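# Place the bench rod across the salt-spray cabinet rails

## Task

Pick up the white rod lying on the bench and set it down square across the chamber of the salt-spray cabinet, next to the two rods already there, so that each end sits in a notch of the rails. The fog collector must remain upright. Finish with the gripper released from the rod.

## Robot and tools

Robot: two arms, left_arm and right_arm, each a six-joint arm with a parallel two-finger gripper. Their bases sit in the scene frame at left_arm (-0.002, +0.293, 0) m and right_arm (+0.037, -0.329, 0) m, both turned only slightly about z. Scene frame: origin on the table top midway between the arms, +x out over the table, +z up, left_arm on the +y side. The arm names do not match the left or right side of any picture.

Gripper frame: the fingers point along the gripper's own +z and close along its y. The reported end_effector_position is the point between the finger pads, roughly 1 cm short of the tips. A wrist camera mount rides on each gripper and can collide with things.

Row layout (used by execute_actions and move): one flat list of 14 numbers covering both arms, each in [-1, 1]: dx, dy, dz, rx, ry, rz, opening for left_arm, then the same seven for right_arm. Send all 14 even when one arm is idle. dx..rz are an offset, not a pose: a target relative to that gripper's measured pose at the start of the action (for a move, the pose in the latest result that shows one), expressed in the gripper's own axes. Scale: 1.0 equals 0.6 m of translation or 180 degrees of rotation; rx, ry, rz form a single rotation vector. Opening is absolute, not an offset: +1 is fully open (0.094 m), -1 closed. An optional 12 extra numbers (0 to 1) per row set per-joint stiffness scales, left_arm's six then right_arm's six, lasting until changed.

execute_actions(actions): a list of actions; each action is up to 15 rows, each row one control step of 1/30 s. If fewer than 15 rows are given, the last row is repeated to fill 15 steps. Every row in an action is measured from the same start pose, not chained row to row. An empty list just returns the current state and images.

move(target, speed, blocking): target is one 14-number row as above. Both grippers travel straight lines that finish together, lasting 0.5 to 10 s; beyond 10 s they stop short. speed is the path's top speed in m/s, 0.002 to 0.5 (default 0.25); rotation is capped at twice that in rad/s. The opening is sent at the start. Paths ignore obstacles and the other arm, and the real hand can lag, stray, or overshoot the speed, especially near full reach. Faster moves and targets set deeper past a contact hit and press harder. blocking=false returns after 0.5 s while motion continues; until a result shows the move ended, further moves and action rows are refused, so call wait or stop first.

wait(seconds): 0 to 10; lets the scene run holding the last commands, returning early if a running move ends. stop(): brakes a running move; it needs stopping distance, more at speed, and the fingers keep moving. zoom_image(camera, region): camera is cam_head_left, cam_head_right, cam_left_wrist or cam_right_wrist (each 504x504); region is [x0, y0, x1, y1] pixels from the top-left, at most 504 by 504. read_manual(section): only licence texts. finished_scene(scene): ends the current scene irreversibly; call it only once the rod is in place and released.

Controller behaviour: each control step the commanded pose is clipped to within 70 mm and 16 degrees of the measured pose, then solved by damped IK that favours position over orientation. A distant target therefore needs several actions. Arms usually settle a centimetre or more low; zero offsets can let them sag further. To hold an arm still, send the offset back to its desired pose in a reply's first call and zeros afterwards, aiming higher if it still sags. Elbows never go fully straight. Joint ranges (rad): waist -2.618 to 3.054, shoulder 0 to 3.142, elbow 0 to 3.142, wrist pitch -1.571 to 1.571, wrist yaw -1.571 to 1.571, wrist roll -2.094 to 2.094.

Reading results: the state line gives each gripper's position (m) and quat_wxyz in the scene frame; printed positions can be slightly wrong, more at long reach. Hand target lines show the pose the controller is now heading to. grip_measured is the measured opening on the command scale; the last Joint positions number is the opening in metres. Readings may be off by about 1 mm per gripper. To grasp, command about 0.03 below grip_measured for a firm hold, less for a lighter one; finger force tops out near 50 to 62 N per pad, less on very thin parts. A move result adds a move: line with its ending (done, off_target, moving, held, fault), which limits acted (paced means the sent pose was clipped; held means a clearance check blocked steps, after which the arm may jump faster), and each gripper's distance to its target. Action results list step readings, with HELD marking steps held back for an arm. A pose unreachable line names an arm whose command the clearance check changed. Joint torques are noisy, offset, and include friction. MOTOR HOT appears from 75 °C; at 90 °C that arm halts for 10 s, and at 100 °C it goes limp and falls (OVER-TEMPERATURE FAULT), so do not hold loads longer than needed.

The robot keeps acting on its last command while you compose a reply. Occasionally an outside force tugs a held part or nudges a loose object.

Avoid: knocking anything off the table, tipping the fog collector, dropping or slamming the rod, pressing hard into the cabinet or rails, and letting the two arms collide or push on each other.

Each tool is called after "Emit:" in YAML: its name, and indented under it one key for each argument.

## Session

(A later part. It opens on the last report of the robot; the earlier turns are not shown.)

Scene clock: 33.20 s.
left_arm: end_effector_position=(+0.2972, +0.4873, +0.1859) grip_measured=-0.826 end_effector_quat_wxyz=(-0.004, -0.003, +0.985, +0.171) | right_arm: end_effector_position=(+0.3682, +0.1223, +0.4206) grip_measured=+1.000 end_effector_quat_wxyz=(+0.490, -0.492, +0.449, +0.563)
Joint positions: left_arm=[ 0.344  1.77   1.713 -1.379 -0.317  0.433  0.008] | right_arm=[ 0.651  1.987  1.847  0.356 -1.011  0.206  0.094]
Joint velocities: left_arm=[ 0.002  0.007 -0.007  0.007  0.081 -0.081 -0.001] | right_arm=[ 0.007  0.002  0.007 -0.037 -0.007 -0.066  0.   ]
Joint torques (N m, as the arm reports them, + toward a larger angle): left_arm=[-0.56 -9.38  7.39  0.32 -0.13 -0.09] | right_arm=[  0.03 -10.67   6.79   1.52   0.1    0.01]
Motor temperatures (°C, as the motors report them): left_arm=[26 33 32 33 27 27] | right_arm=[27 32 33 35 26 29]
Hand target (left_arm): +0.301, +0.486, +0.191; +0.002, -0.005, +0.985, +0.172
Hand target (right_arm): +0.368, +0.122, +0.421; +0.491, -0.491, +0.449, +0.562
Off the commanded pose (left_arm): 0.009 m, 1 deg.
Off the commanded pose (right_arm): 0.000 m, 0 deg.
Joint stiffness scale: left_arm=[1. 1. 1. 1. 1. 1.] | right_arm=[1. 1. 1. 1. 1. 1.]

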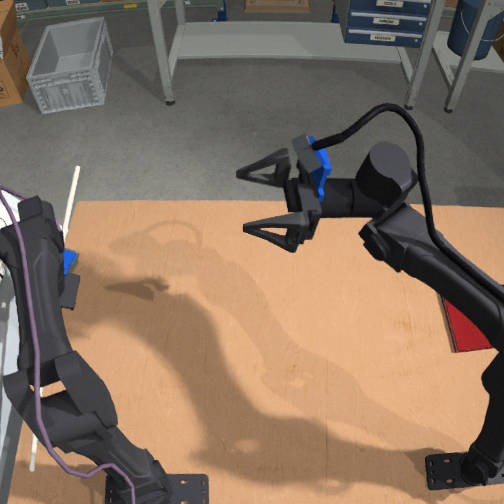

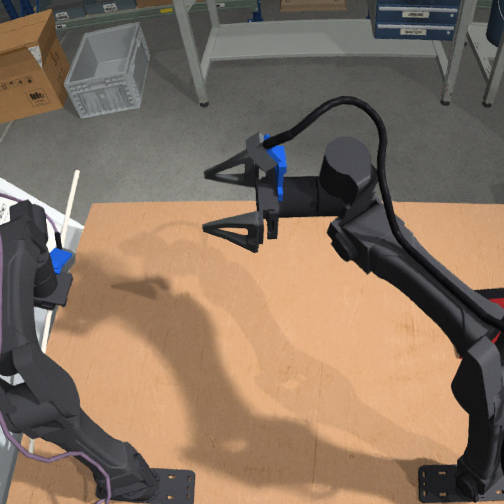

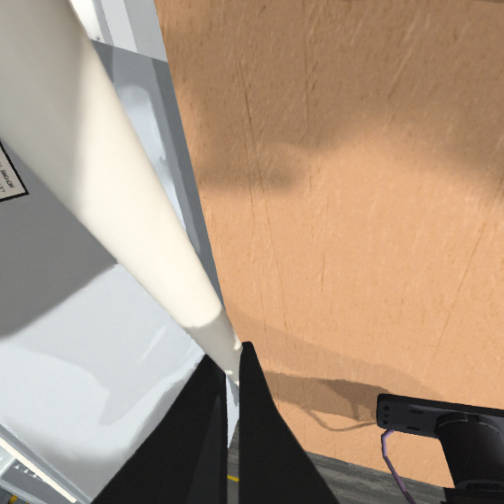

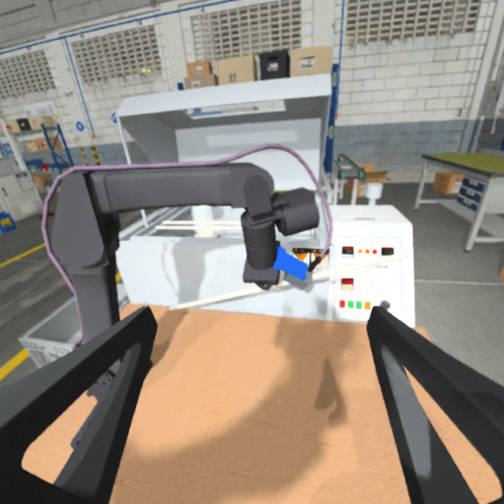

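Emit:
move:
  target: [0.012,-0.105,0.062,0.11,0,0,-0.88,0,0,0,0,0,0,1]
  speed: 0.1

Scene clock: 36.17 s.
left_arm: end_effector_position=(+0.2815, +0.4429, +0.1255) grip_measured=-0.826 end_effector_quat_wxyz=(-0.021, -0.008, +1.000, -0.002) | right_arm: end_effector_position=(+0.3682, +0.1223, +0.4206) grip_measured=+1.000 end_effector_quat_wxyz=(+0.490, -0.492, +0.449, +0.563)
Joint positions: left_arm=[ 0.402  1.794  1.545 -1.361 -0.015  0.458  0.008] | right_arm=[ 0.651  1.987  1.847  0.356 -1.011  0.206  0.094]
Joint velocities: left_arm=[ 0.002  0.002 -0.002 -0.007  0.081 -0.022  0.   ] | right_arm=[-0.017  0.002 -0.017 -0.007 -0.007  0.022  0.   ]
Joint torques (N m, as the arm reports them, + toward a larger angle): left_arm=[ -0.87 -10.83   5.93   0.29   0.17   0.01] | right_arm=[ -0.03 -10.69   6.87   1.52   0.08   0.02]
Motor temperatures (°C, as the motors report them): left_arm=[26 34 32 32 27 27] | right_arm=[27 33 33 35 26 29]
Hand target (left_arm): +0.291, +0.441, +0.130; -0.001, -0.004, +1.000, -0.001
Hand target (right_arm): +0.368, +0.122, +0.421; +0.490, -0.492, +0.449, +0.563
Off the commanded pose (left_arm): 0.010 m, 2 deg.
Off the commanded pose (right_arm): 0.000 m, 0 deg.
Joint stiffness scale: left_arm=[1. 1. 1. 1. 1. 1.] | right_arm=[1. 1. 1. 1. 1. 1.]
move: done

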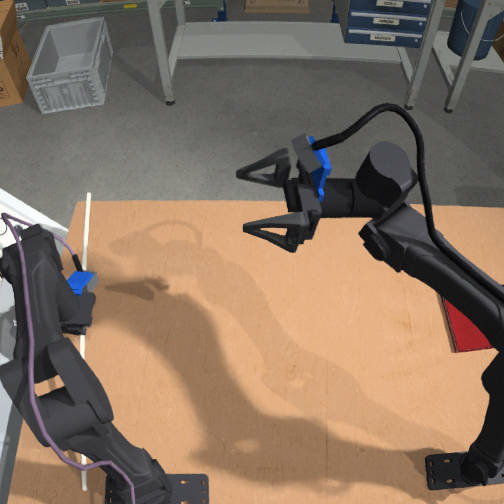

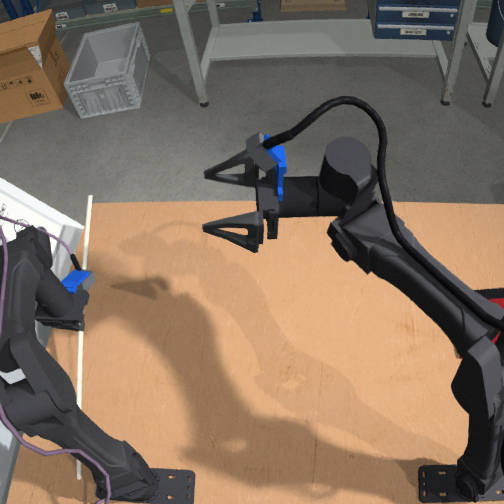

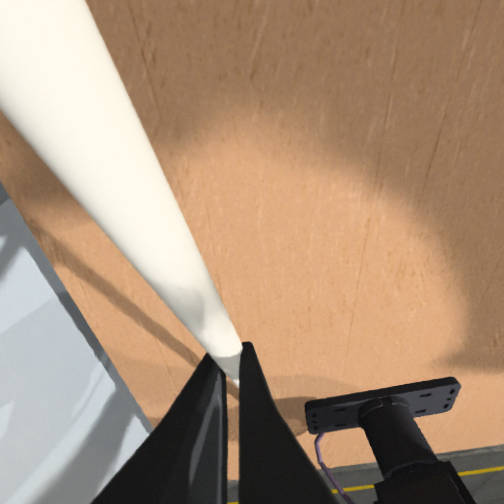

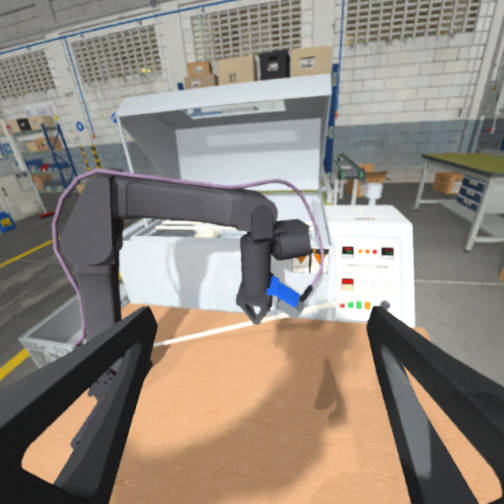

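Emit:
move:
  target: [-0.012,0,0.13,0,0,0,-0.85,0,0,0,0,0,0,1]
  speed: 0.05

Scene clock: 38.47 s.
left_arm: end_effector_position=(+0.2816, +0.4429, +0.0537) grip_measured=-0.826 end_effector_quat_wxyz=(-0.026, -0.008, +1.000, -0.005) | right_arm: end_effector_position=(+0.3682, +0.1223, +0.4206) grip_measured=+1.000 end_effector_quat_wxyz=(+0.490, -0.492, +0.449, +0.563)
Joint positions: left_arm=[ 0.402  1.844  1.319 -1.096 -0.015  0.458  0.008] | right_arm=[ 0.651  1.987  1.847  0.356 -1.011  0.206  0.094]
Joint velocities: left_arm=[ 0.017  0.012 -0.002 -0.051 -0.051  0.037 -0.   ] | right_arm=[-0.007 -0.007  0.017 -0.081 -0.022 -0.022  0.   ]
Joint torques (N m, as the arm reports them, + toward a larger angle): left_arm=[-0.26 -9.46  4.26  0.41  0.02 -0.02] | right_arm=[ -0.03 -10.68   6.82   1.52   0.1    0.01]
Motor temperatures (°C, as the motors report them): left_arm=[26 34 32 32 27 27] | right_arm=[27 34 33 35 26 29]
Hand target (left_arm): +0.285, +0.444, +0.048; -0.021, -0.008, +1.000, -0.002
Hand target (right_arm): +0.368, +0.122, +0.421; +0.490, -0.492, +0.449, +0.563
Off the commanded pose (left_arm): 0.008 m, 1 deg.
Off the commanded pose (right_arm): 0.000 m, 0 deg.
Joint stiffness scale: left_arm=[1. 1. 1. 1. 1. 1.] | right_arm=[1. 1. 1. 1. 1. 1.]
move: done

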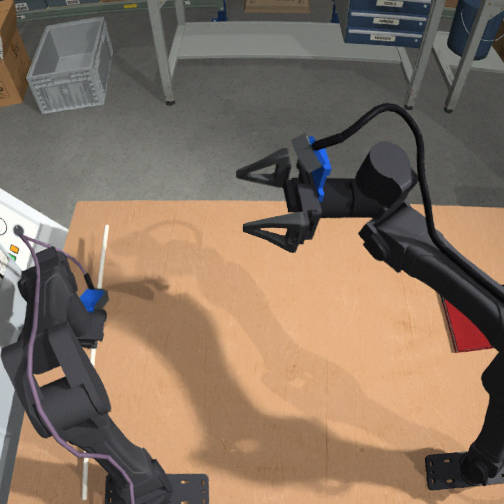

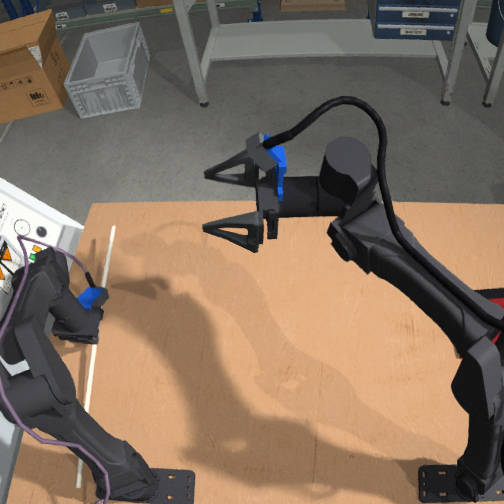

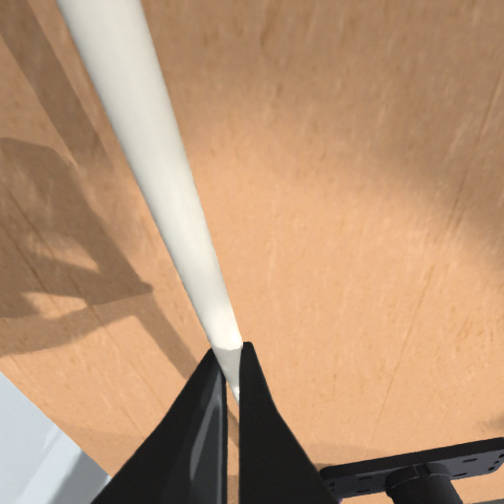

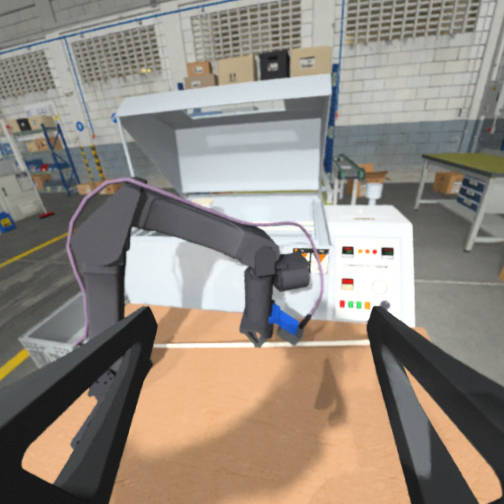

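Emit:
move:
  target: [-0.008,0,0.078,0,-0.012,0,-0.85,0,0,0,0,0,0,1]
  speed: 0.035

Emit:
zoom_image:
  camera: "cam_head_right"
  region: [0, 180, 250, 504]

Scene clock: 40.40 s.
left_arm: end_effector_position=(+0.2809, +0.4425, +0.0143) grip_measured=-0.826 end_effector_quat_wxyz=(-0.015, -0.008, +1.000, +0.001) | right_arm: end_effector_position=(+0.3682, +0.1223, +0.4206) grip_measured=+1.000 end_effector_quat_wxyz=(+0.490, -0.492, +0.449, +0.563)
Joint positions: left_arm=[ 0.402  1.874  1.191 -0.915 -0.015  0.458  0.008] | right_arm=[ 0.651  1.987  1.847  0.356 -1.011  0.206  0.094]
Joint velocities: left_arm=[ 0.002 -0.002 -0.007  0.037  0.037  0.022  0.   ] | right_arm=[-0.012 -0.012  0.012 -0.022 -0.037  0.066  0.   ]
Joint torques (N m, as the arm reports them, + toward a larger angle): left_arm=[ 0.48 -9.27  3.92  0.53  0.18  0.07] | right_arm=[ -0.06 -10.69   6.78   1.52   0.09   0.02]
Motor temperatures (°C, as the motors report them): left_arm=[26 34 32 32 26 27] | right_arm=[27 34 33 35 26 29]
Hand target (left_arm): +0.284, +0.443, +0.007; -0.007, -0.008, +1.000, -0.004
Hand target (right_arm): +0.368, +0.122, +0.421; +0.490, -0.492, +0.449, +0.563
Off the commanded pose (left_arm): 0.008 m, 1 deg.
Off the commanded pose (right_arm): 0.000 m, 0 deg.
Joint stiffness scale: left_arm=[1. 1. 1. 1. 1. 1.] | right_arm=[1. 1. 1. 1. 1. 1.]
move: done

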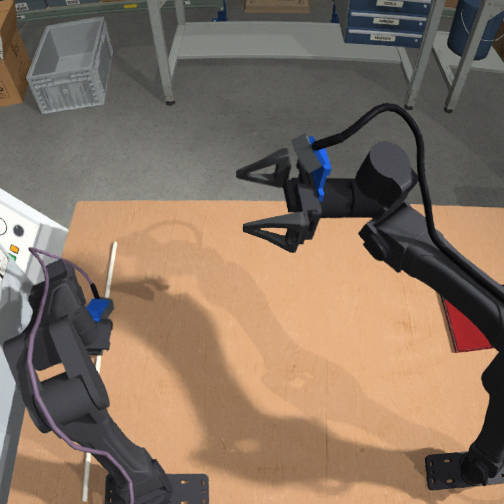

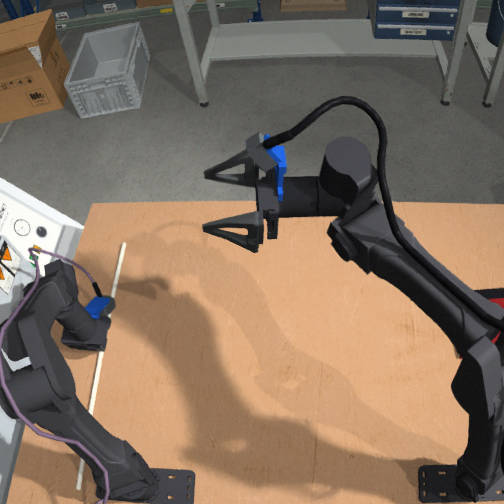

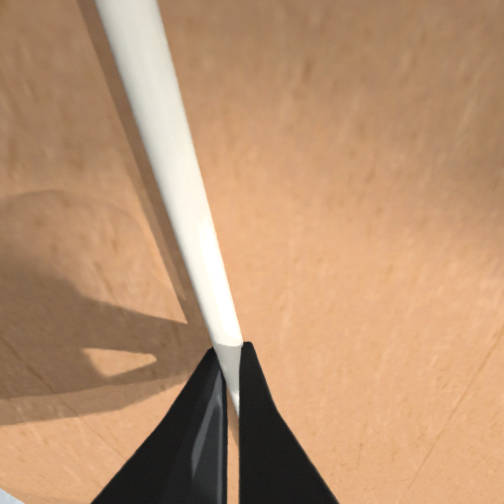

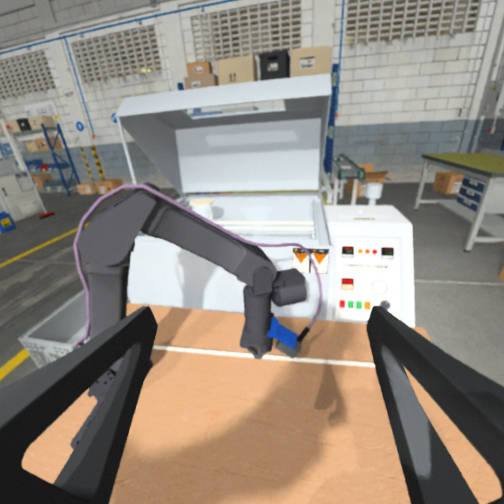

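Region (0, 180, 250, 504) of cam_head_right's 504x504 image, scaled by 1.556, with more detail than that image has; it fills the left 389 columns of this view, and the rest is white.

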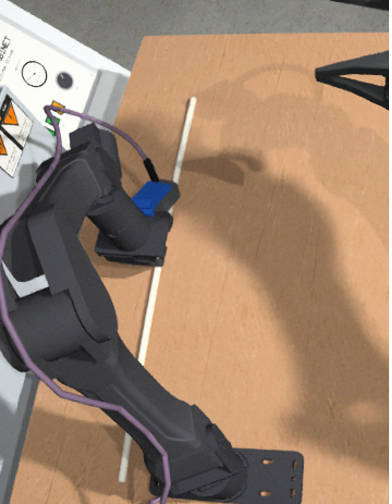

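Emit:
move:
  target: [0,0,0,0,0,0,-0.5,0,0,0,0,0.12,0,1]
  speed: 0.25

Scene clock: 43.67 s.
left_arm: end_effector_position=(+0.2808, +0.4425, +0.0143) grip_measured=-0.501 end_effector_quat_wxyz=(-0.015, -0.008, +1.000, +0.001) | right_arm: end_effector_position=(+0.3699, +0.1198, +0.4252) grip_measured=+1.000 end_effector_quat_wxyz=(-0.424, +0.576, -0.523, -0.463)
Joint positions: left_arm=[ 0.402  1.874  1.191 -0.915 -0.015  0.458  0.023] | right_arm=[ 0.655  2.31   2.839 -0.908 -0.962 -0.32   0.094]
Joint velocities: left_arm=[-0.017  0.002 -0.012 -0.022  0.051  0.022  0.001] | right_arm=[ 0.027  0.042  0.081 -0.139  0.022 -0.125  0.   ]
Joint torques (N m, as the arm reports them, + toward a larger angle): left_arm=[ -0.05 -10.44   4.83   0.15   0.02   0.01] | right_arm=[  0.62 -10.81   6.8    1.43  -0.16  -0.04]
Motor temperatures (°C, as the motors report them): left_arm=[26 35 32 32 26 27] | right_arm=[27 34 33 35 26 29]
Hand target (left_arm): +0.281, +0.442, +0.014; -0.015, -0.008, +1.000, +0.001
Hand target (right_arm): +0.367, +0.121, +0.420; -0.413, +0.578, -0.530, -0.463
Off the commanded pose (left_arm): 0.000 m, 0 deg.
Off the commanded pose (right_arm): 0.005 m, 4 deg.
Joint stiffness scale: left_arm=[1. 1. 1. 1. 1. 1.] | right_arm=[1. 1. 1. 1. 1. 1.]
move: off_target (right_arm)

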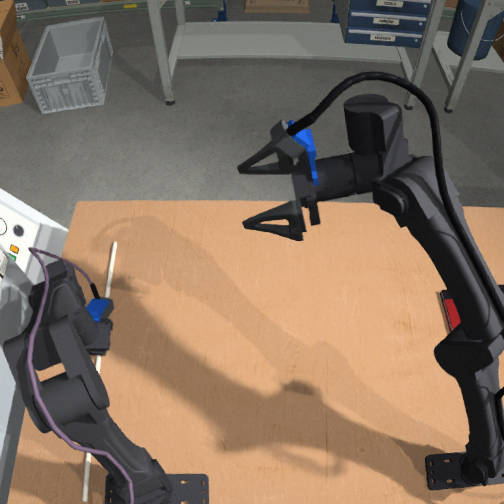

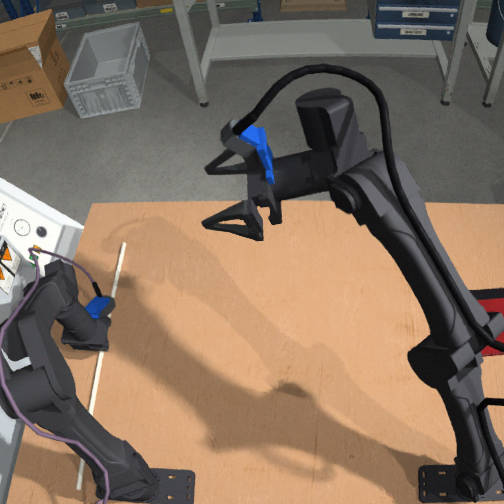

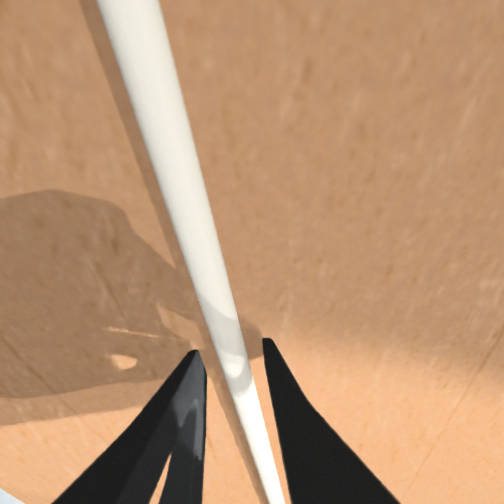

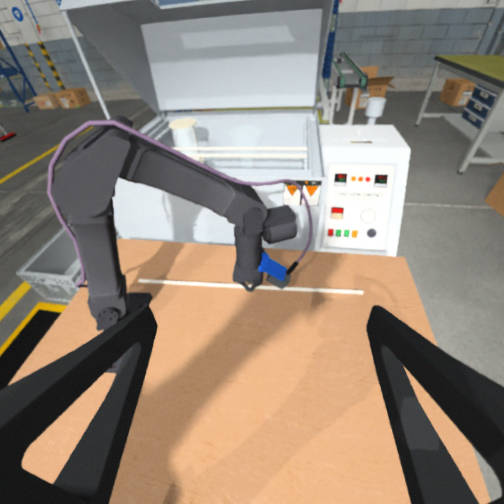

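Emit:
zoom_image:
  camera: "cam_right_wrist"
  region: [110, 100, 410, 310]

Region (110, 100, 410, 310) of cam_right_wrist's 504x504 image, scaled by 1.680, with more detail than that image has; it fills the top 353 rows of this view, and the rest is white.

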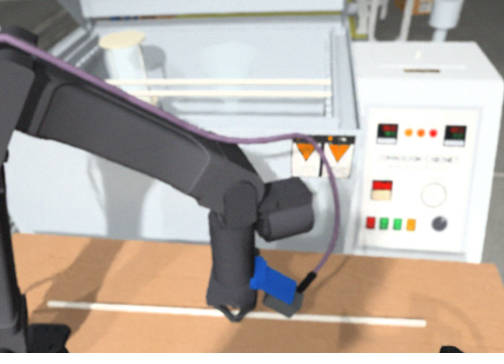

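Emit:
execute_actions:
  actions:
    - [[0,0,0.008,0,0,0,-0.75,0,0,0,0,0,0,1]]
    - [[0,0,0,0,0,0,-0.92,0,0,0,0,0,0,1]]

Scene clock: 45.23 s.
left_arm: end_effector_position=(+0.2814, +0.4428, +0.0143) grip_measured=-0.828 end_effector_quat_wxyz=(-0.014, -0.008, +1.000, +0.001) | right_arm: end_effector_position=(+0.3696, +0.1194, +0.4236) grip_measured=+1.000 end_effector_quat_wxyz=(-0.421, +0.576, -0.526, -0.463)
Joint positions: left_arm=[ 0.402  1.874  1.191 -0.912 -0.015  0.458  0.008] | right_arm=[ 0.655  2.313  2.844 -0.92  -0.961 -0.322  0.094]
Joint velocities: left_arm=[-0.002  0.007  0.002  0.051 -0.022 -0.007 -0.   ] | right_arm=[ 0.027 -0.022  0.012 -0.037  0.051  0.007  0.   ]
Joint torques (N m, as the arm reports them, + toward a larger angle): left_arm=[ -0.05 -10.45   4.84   0.15   0.02   0.01] | right_arm=[  0.   -11.66   5.17   1.64  -0.21   0.02]
Motor temperatures (°C, as the motors report them): left_arm=[26 35 32 32 26 27] | right_arm=[27 35 33 35 26 29]
Hand target (left_arm): +0.281, +0.443, +0.014; -0.014, -0.008, +1.000, +0.001
Hand target (right_arm): +0.370, +0.119, +0.424; -0.421, +0.576, -0.526, -0.463
Off the commanded pose (left_arm): 0.000 m, 0 deg.
Off the commanded pose (right_arm): 0.000 m, 0 deg.
Joint stiffness scale: left_arm=[1. 1. 1. 1. 1. 1.] | right_arm=[1. 1. 1. 1. 1. 1.]
Step readings (end_effector_position; steps 1 to 15: 1st action; 16 to 30: 2nd action):
0: left_arm (+0.2808, +0.4425, +0.0143) | right_arm (+0.3696, +0.1194, +0.4236)
1: left_arm (+0.2808, +0.4425, +0.0143) | right_arm (+0.3696, +0.1194, +0.4236)
2: left_arm (+0.2809, +0.4425, +0.0143) | right_arm (+0.3696, +0.1194, +0.4236)
4: left_arm (+0.2811, +0.4426, +0.0143) | right_arm (+0.3696, +0.1194, +0.4236)
8: left_arm (+0.2814, +0.4428, +0.0143) | right_arm (+0.3696, +0.1194, +0.4236)
15: left_arm (+0.2814, +0.4428, +0.0143) | right_arm (+0.3696, +0.1194, +0.4236)
16: left_arm (+0.2814, +0.4428, +0.0143) | right_arm (+0.3696, +0.1194, +0.4236)
17: left_arm (+0.2814, +0.4428, +0.0143) | right_arm (+0.3696, +0.1194, +0.4236)
19: left_arm (+0.2814, +0.4428, +0.0143) | right_arm (+0.3696, +0.1194, +0.4236)
23: left_arm (+0.2814, +0.4428, +0.0143) | right_arm (+0.3696, +0.1194, +0.4236)
30: end_effector_position above

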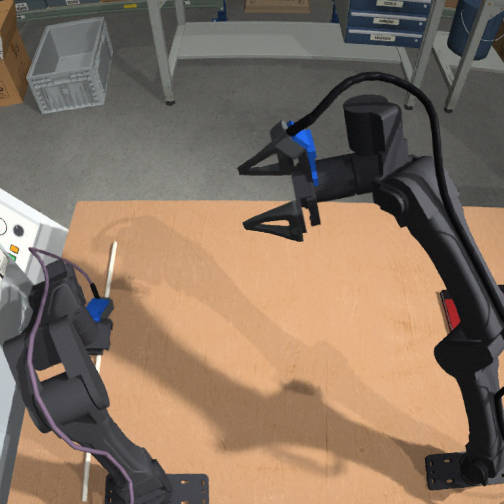

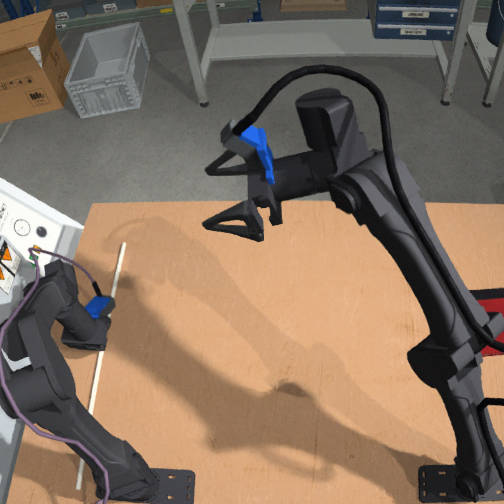

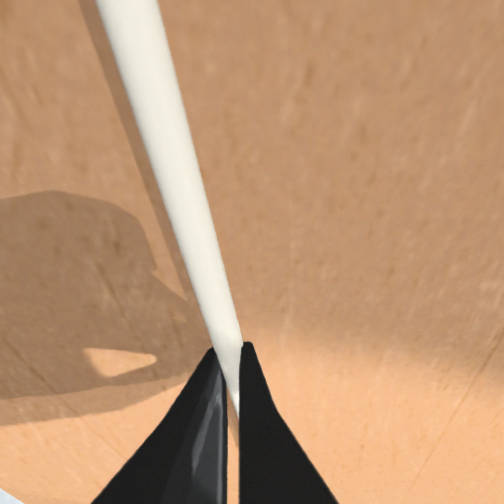

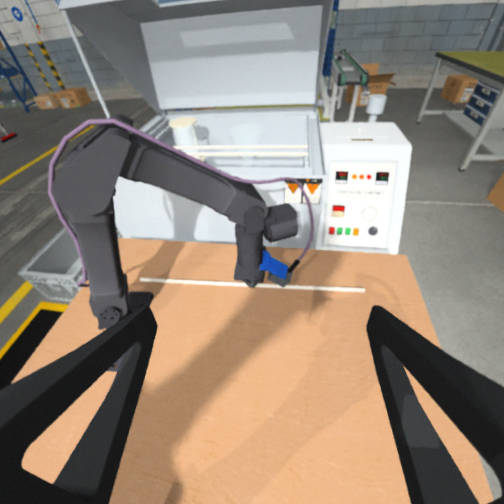

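Emit:
move:
  target: [0.167,0.16,-0.17,-0.08,0,0,-0.92,0,0,0,0,0,0,1]
  speed: 0.1

Scene clock: 48.00 s.
left_arm: end_effector_position=(+0.1858, +0.5297, +0.1081) grip_measured=-0.828 end_effector_quat_wxyz=(-0.019, -0.003, +0.993, +0.116) | right_arm: end_effector_position=(+0.3696, +0.1194, +0.4236) grip_measured=+1.000 end_effector_quat_wxyz=(-0.421, +0.576, -0.526, -0.463)
Joint positions: left_arm=[ 0.712  1.557  1.191 -1.067 -0.19   0.792  0.008] | right_arm=[ 0.655  2.313  2.844 -0.92  -0.961 -0.322  0.094]
Joint velocities: left_arm=[ 0.007  0.007  0.002 -0.007  0.037 -0.022 -0.001] | right_arm=[ 0.002 -0.002 -0.012  0.007  0.066  0.022  0.   ]
Joint torques (N m, as the arm reports them, + toward a larger angle): left_arm=[ 0.69 -9.97  6.53  0.31 -0.18  0.07] | right_arm=[ -0.03 -11.68   5.19   1.65  -0.22   0.02]
Motor temperatures (°C, as the motors report them): left_arm=[26 35 32 32 26 27] | right_arm=[27 35 33 35 26 29]
Hand target (left_arm): +0.183, +0.533, +0.119; -0.015, -0.006, +0.992, +0.127
Hand target (right_arm): +0.370, +0.119, +0.424; -0.421, +0.576, -0.526, -0.463
Off the commanded pose (left_arm): 0.014 m, 1 deg.
Off the commanded pose (right_arm): 0.000 m, 0 deg.
Joint stiffness scale: left_arm=[1. 1. 1. 1. 1. 1.] | right_arm=[1. 1. 1. 1. 1. 1.]
move: off_target (left_arm)

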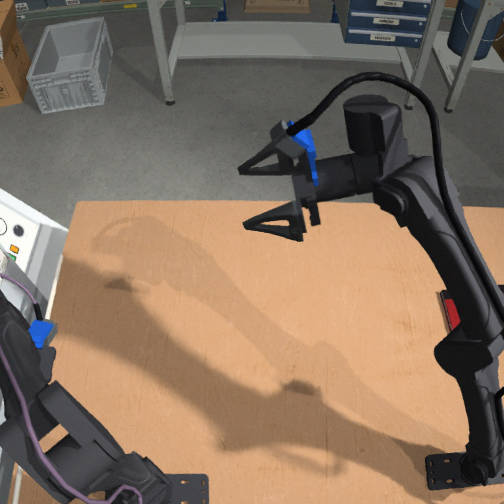

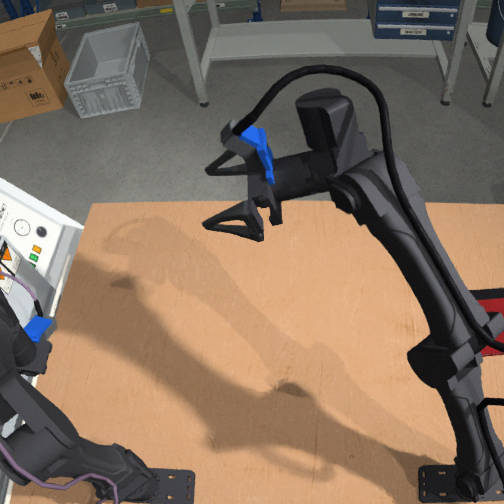

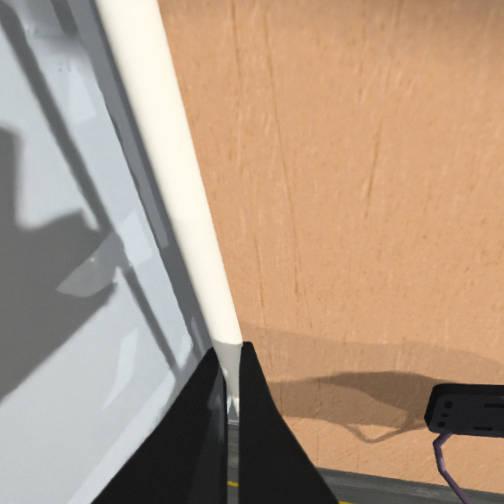

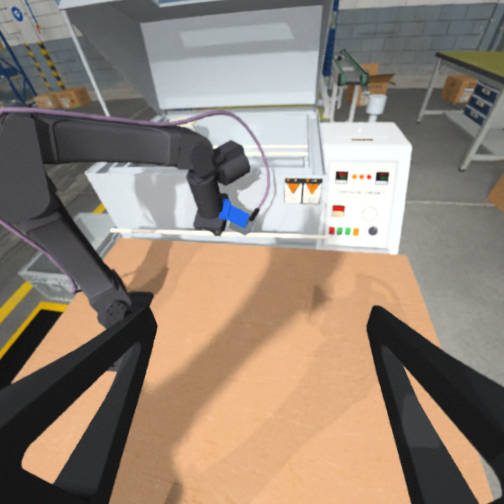

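Emit:
move:
  target: [0.077,0.085,-0.325,-0.15,-0.01,0,-0.92,0,0,0,0,0,0,1]
  speed: 0.1

Scene clock: 51.13 s.
left_arm: end_effector_position=(+0.1505, +0.5344, +0.2947) grip_measured=-0.828 end_effector_quat_wxyz=(-0.015, +0.005, +0.945, +0.326) | right_arm: end_effector_position=(+0.3696, +0.1194, +0.4236) grip_measured=+1.000 end_effector_quat_wxyz=(-0.421, +0.576, -0.526, -0.463)
Joint positions: left_arm=[ 0.619  1.322  1.595 -1.4   -0.514  0.822  0.008] | right_arm=[ 0.655  2.313  2.844 -0.92  -0.961 -0.322  0.094]
Joint velocities: left_arm=[ 0.002 -0.007 -0.002 -0.081 -0.037  0.051 -0.   ] | right_arm=[-0.007 -0.032 -0.012  0.051 -0.037 -0.007  0.   ]
Joint torques (N m, as the arm reports them, + toward a larger angle): left_arm=[-1.03 -6.56  7.04  0.86 -0.44  0.02] | right_arm=[ -0.01 -11.7    5.18   1.65  -0.21   0.01]
Motor temperatures (°C, as the motors report them): left_arm=[26 35 32 32 26 27] | right_arm=[27 36 33 35 26 29]
Hand target (left_arm): +0.147, +0.532, +0.309; -0.007, +0.004, +0.939, +0.345
Hand target (right_arm): +0.370, +0.119, +0.424; -0.421, +0.576, -0.526, -0.463
Off the commanded pose (left_arm): 0.017 m, 3 deg.
Off the commanded pose (right_arm): 0.000 m, 0 deg.
Joint stiffness scale: left_arm=[1. 1. 1. 1. 1. 1.] | right_arm=[1. 1. 1. 1. 1. 1.]
move: off_target (left_arm)

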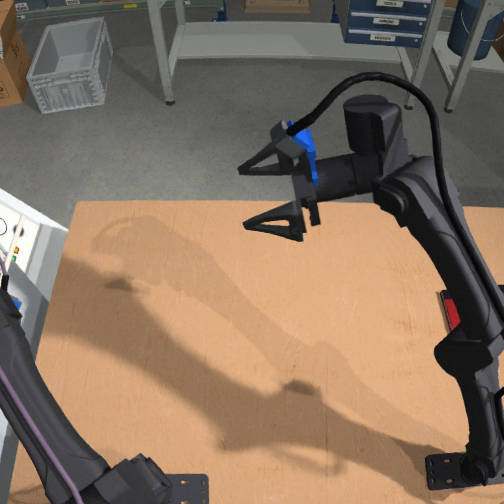

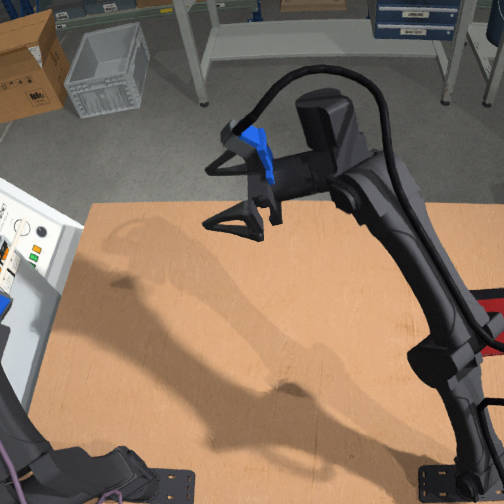

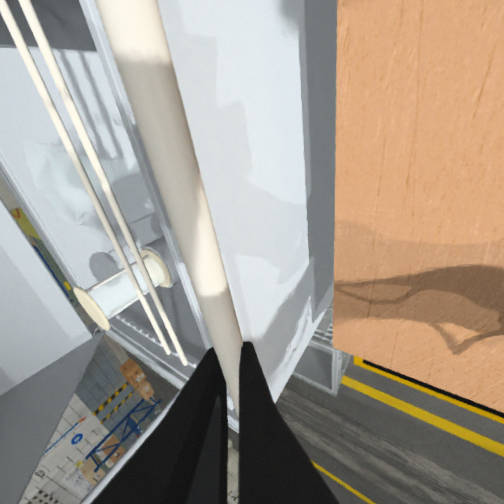

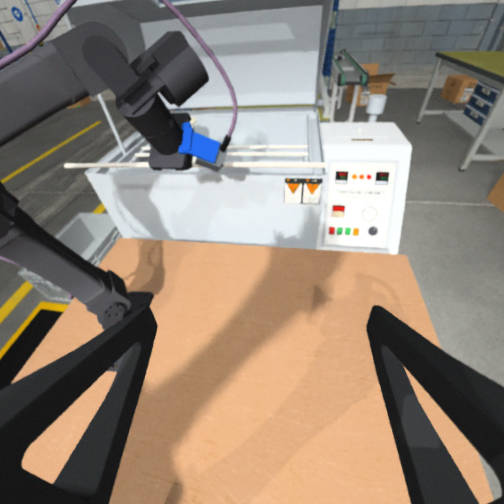

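Emit:
zoom_image:
  camera: "cam_left_wrist"
  region: [0, 150, 270, 420]

Emit:
zoom_image:
  camera: "cam_right_wrist"
  region: [50, 80, 350, 260]

Region (0, 150, 270, 420) of cam_left_wrist's 504x504 image, scaled by 1.867, with more detail than that image has.

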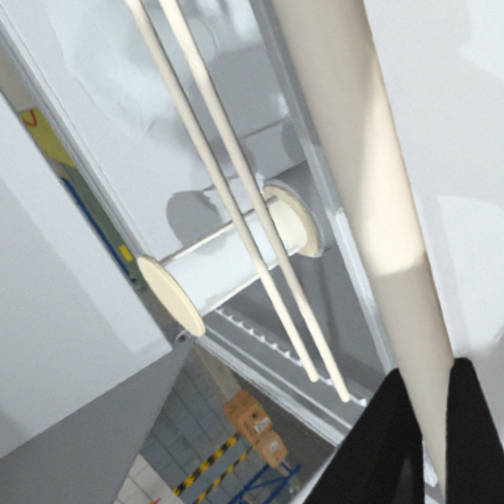

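Region (50, 80, 350, 260) of cam_right_wrist's 504x504 image, scaled by 1.680, with more detail than that image has; it fills the top 302 rows of this view, and the rest is white.

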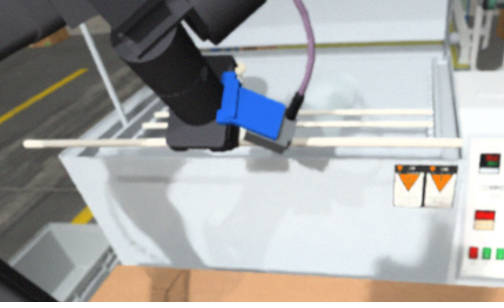

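Emit:
move:
  target: [0.045,0.229,0.21,0,0,0,-0.92,0,0,0,0,0,0,1]
  speed: 0.1

Emit:
zoom_image:
  camera: "cam_right_wrist"
  region: [50, 80, 350, 260]

Scene clock: 55.87 s.
left_arm: end_effector_position=(+0.1206, +0.7126, +0.2743) grip_measured=-0.828 end_effector_quat_wxyz=(-0.023, +0.009, +0.949, +0.313) | right_arm: end_effector_position=(+0.3696, +0.1194, +0.4236) grip_measured=+1.000 end_effector_quat_wxyz=(-0.421, +0.576, -0.526, -0.463)
Joint positions: left_arm=[ 1.104  1.752  1.909 -1.14  -0.266  1.276  0.008] | right_arm=[ 0.655  2.313  2.844 -0.92  -0.961 -0.322  0.094]
Joint velocities: left_arm=[ 0.007  0.007  0.002  0.007 -0.022  0.037 -0.   ] | right_arm=[-0.002 -0.002  0.007 -0.037 -0.007 -0.007  0.   ]
Joint torques (N m, as the arm reports them, + toward a larger angle): left_arm=[ 0.62 -9.66  7.69  1.33 -0.02  0.04] | right_arm=[ -0.05 -11.67   5.19   1.65  -0.21   0.02]
Motor temperatures (°C, as the motors report them): left_arm=[26 35 32 32 27 27] | right_arm=[27 37 33 36 26 29]
Hand target (left_arm): +0.121, +0.719, +0.285; -0.013, +0.006, +0.944, +0.328
Hand target (right_arm): +0.370, +0.119, +0.424; -0.421, +0.576, -0.526, -0.463
Off the commanded pose (left_arm): 0.011 m, 2 deg.
Off the commanded pose (right_arm): 0.000 m, 0 deg.
Joint stiffness scale: left_arm=[1. 1. 1. 1. 1. 1.] | right_arm=[1. 1. 1. 1. 1. 1.]
move: off_target (left_arm)

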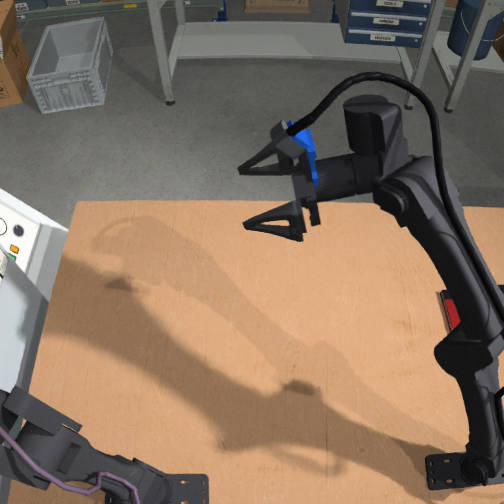

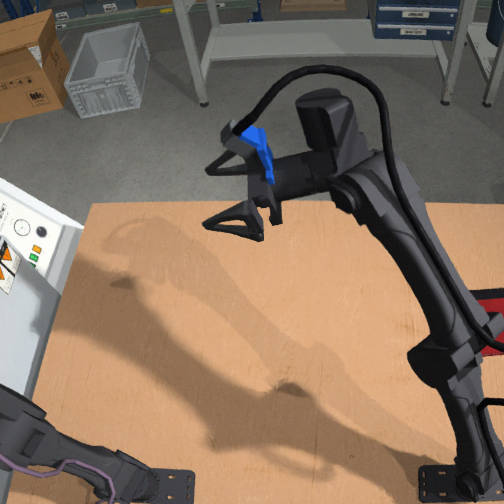

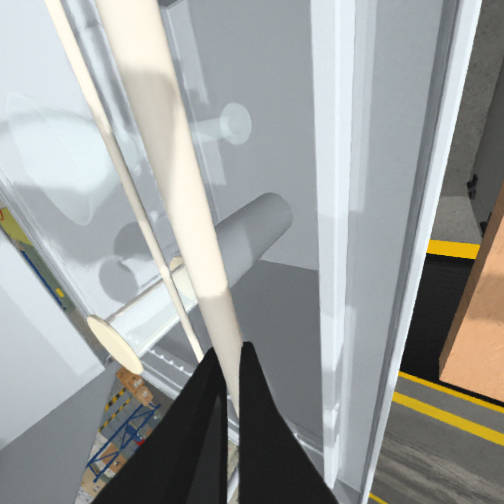

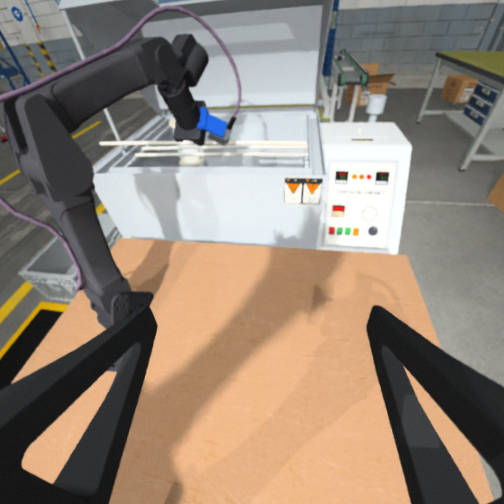

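Region (50, 80, 350, 260) of cam_right_wrist's 504x504 image, scaled by 1.680, with more detail than that image has; it fills the top 302 rows of this view, and the rest is white.

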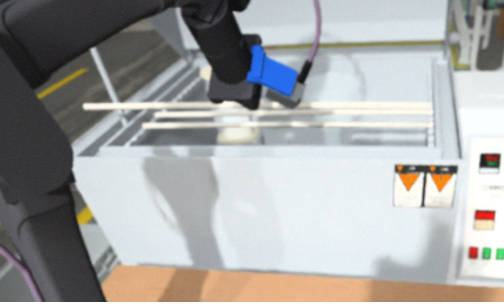

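Emit:
move:
  target: [-0.005,-0.015,0.095,0.065,-0.008,0,-0.92,0,0,0,0,0,0,1]
  speed: 0.05

Emit:
zoom_image:
  camera: "cam_right_wrist"
  region: [80, 100, 340, 200]

Scene clock: 59.80 s.
left_arm: end_effector_position=(+0.1230, +0.7371, +0.2197) grip_measured=-0.828 end_effector_quat_wxyz=(-0.015, +0.012, +0.977, +0.214) | right_arm: end_effector_position=(+0.3696, +0.1194, +0.4236) grip_measured=+1.000 end_effector_quat_wxyz=(-0.421, +0.576, -0.526, -0.463)
Joint positions: left_arm=[ 1.159  1.988  2.097 -1.277 -0.162  1.289  0.008] | right_arm=[ 0.655  2.313  2.844 -0.92  -0.961 -0.322  0.094]
Joint velocities: left_arm=[-0.007 -0.007  0.042 -0.007 -0.051 -0.066  0.001] | right_arm=[ 0.017  0.002  0.002 -0.051 -0.095  0.022  0.   ]
Joint torques (N m, as the arm reports them, + toward a larger angle): left_arm=[  0.85 -11.82   7.49   0.78   0.06   0.04] | right_arm=[ -0.03 -11.65   5.17   1.64  -0.22   0.01]
Motor temperatures (°C, as the motors report them): left_arm=[26 35 33 32 27 27] | right_arm=[27 37 33 36 26 29]
Hand target (left_arm): +0.121, +0.740, +0.224; -0.009, +0.010, +0.976, +0.216
Hand target (right_arm): +0.370, +0.119, +0.424; -0.421, +0.576, -0.526, -0.463
Off the commanded pose (left_arm): 0.004 m, 0 deg.
Off the commanded pose (right_arm): 0.000 m, 0 deg.
Joint stiffness scale: left_arm=[1. 1. 1. 1. 1. 1.] | right_arm=[1. 1. 1. 1. 1. 1.]
move: done

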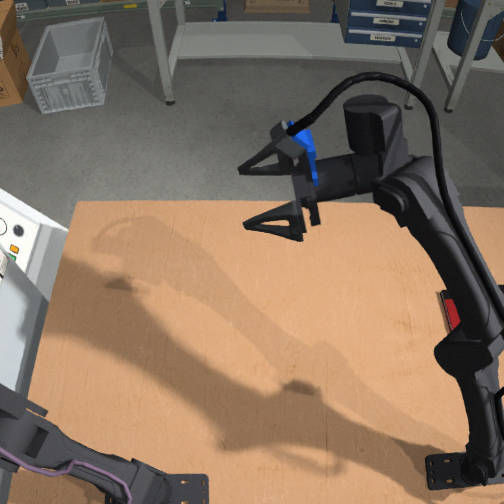

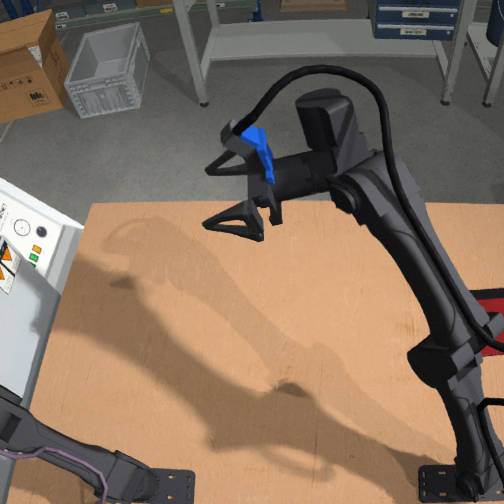

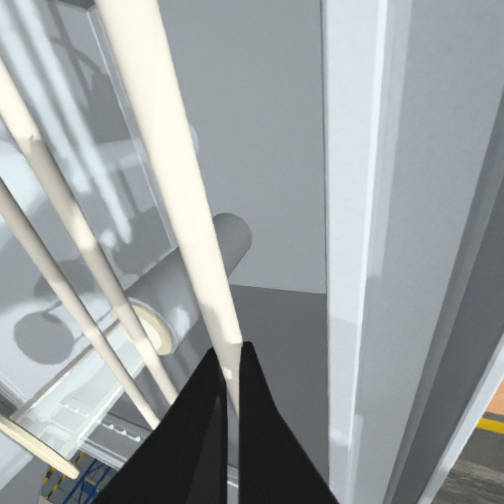

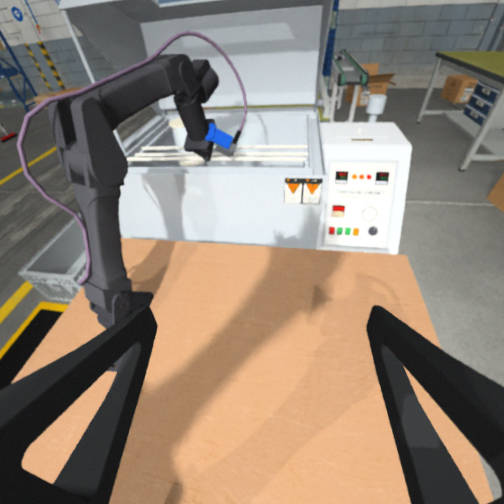

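Region (80, 100, 340, 200) of cam_right_wrist's 504x504 image, scaled by 1.938, with more detail than that image has; it fills the top 194 rows of this view, and the rest is white.

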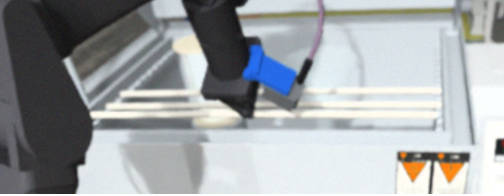

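Emit:
zoom_image:
  camera: "cam_right_wrist"
  region: [260, 120, 330, 180]

Emit:
zoom_image:
  camera: "cam_right_wrist"
  region: [110, 120, 180, 180]

Region (260, 120, 330, 180) of cam_right_wrist's 504x504 image, scaled by 7.200, with more detail than that image has; it fills the top 432 rows of this view, and the rest is white.

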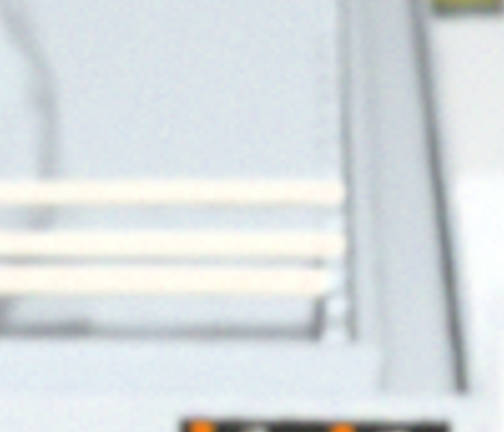

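Region (110, 120, 180, 180) of cam_right_wrist's 504x504 image, scaled by 7.200, with more detail than that image has; it fills the top 432 rows of this view, and the rest is white.

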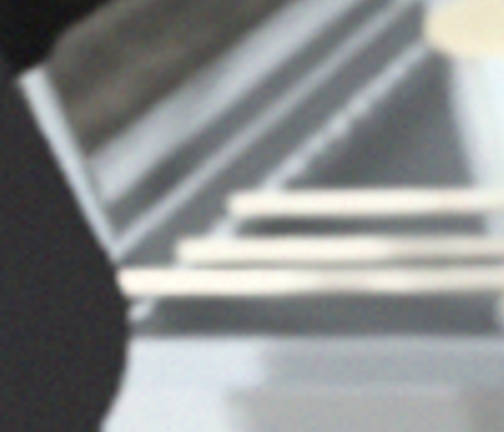

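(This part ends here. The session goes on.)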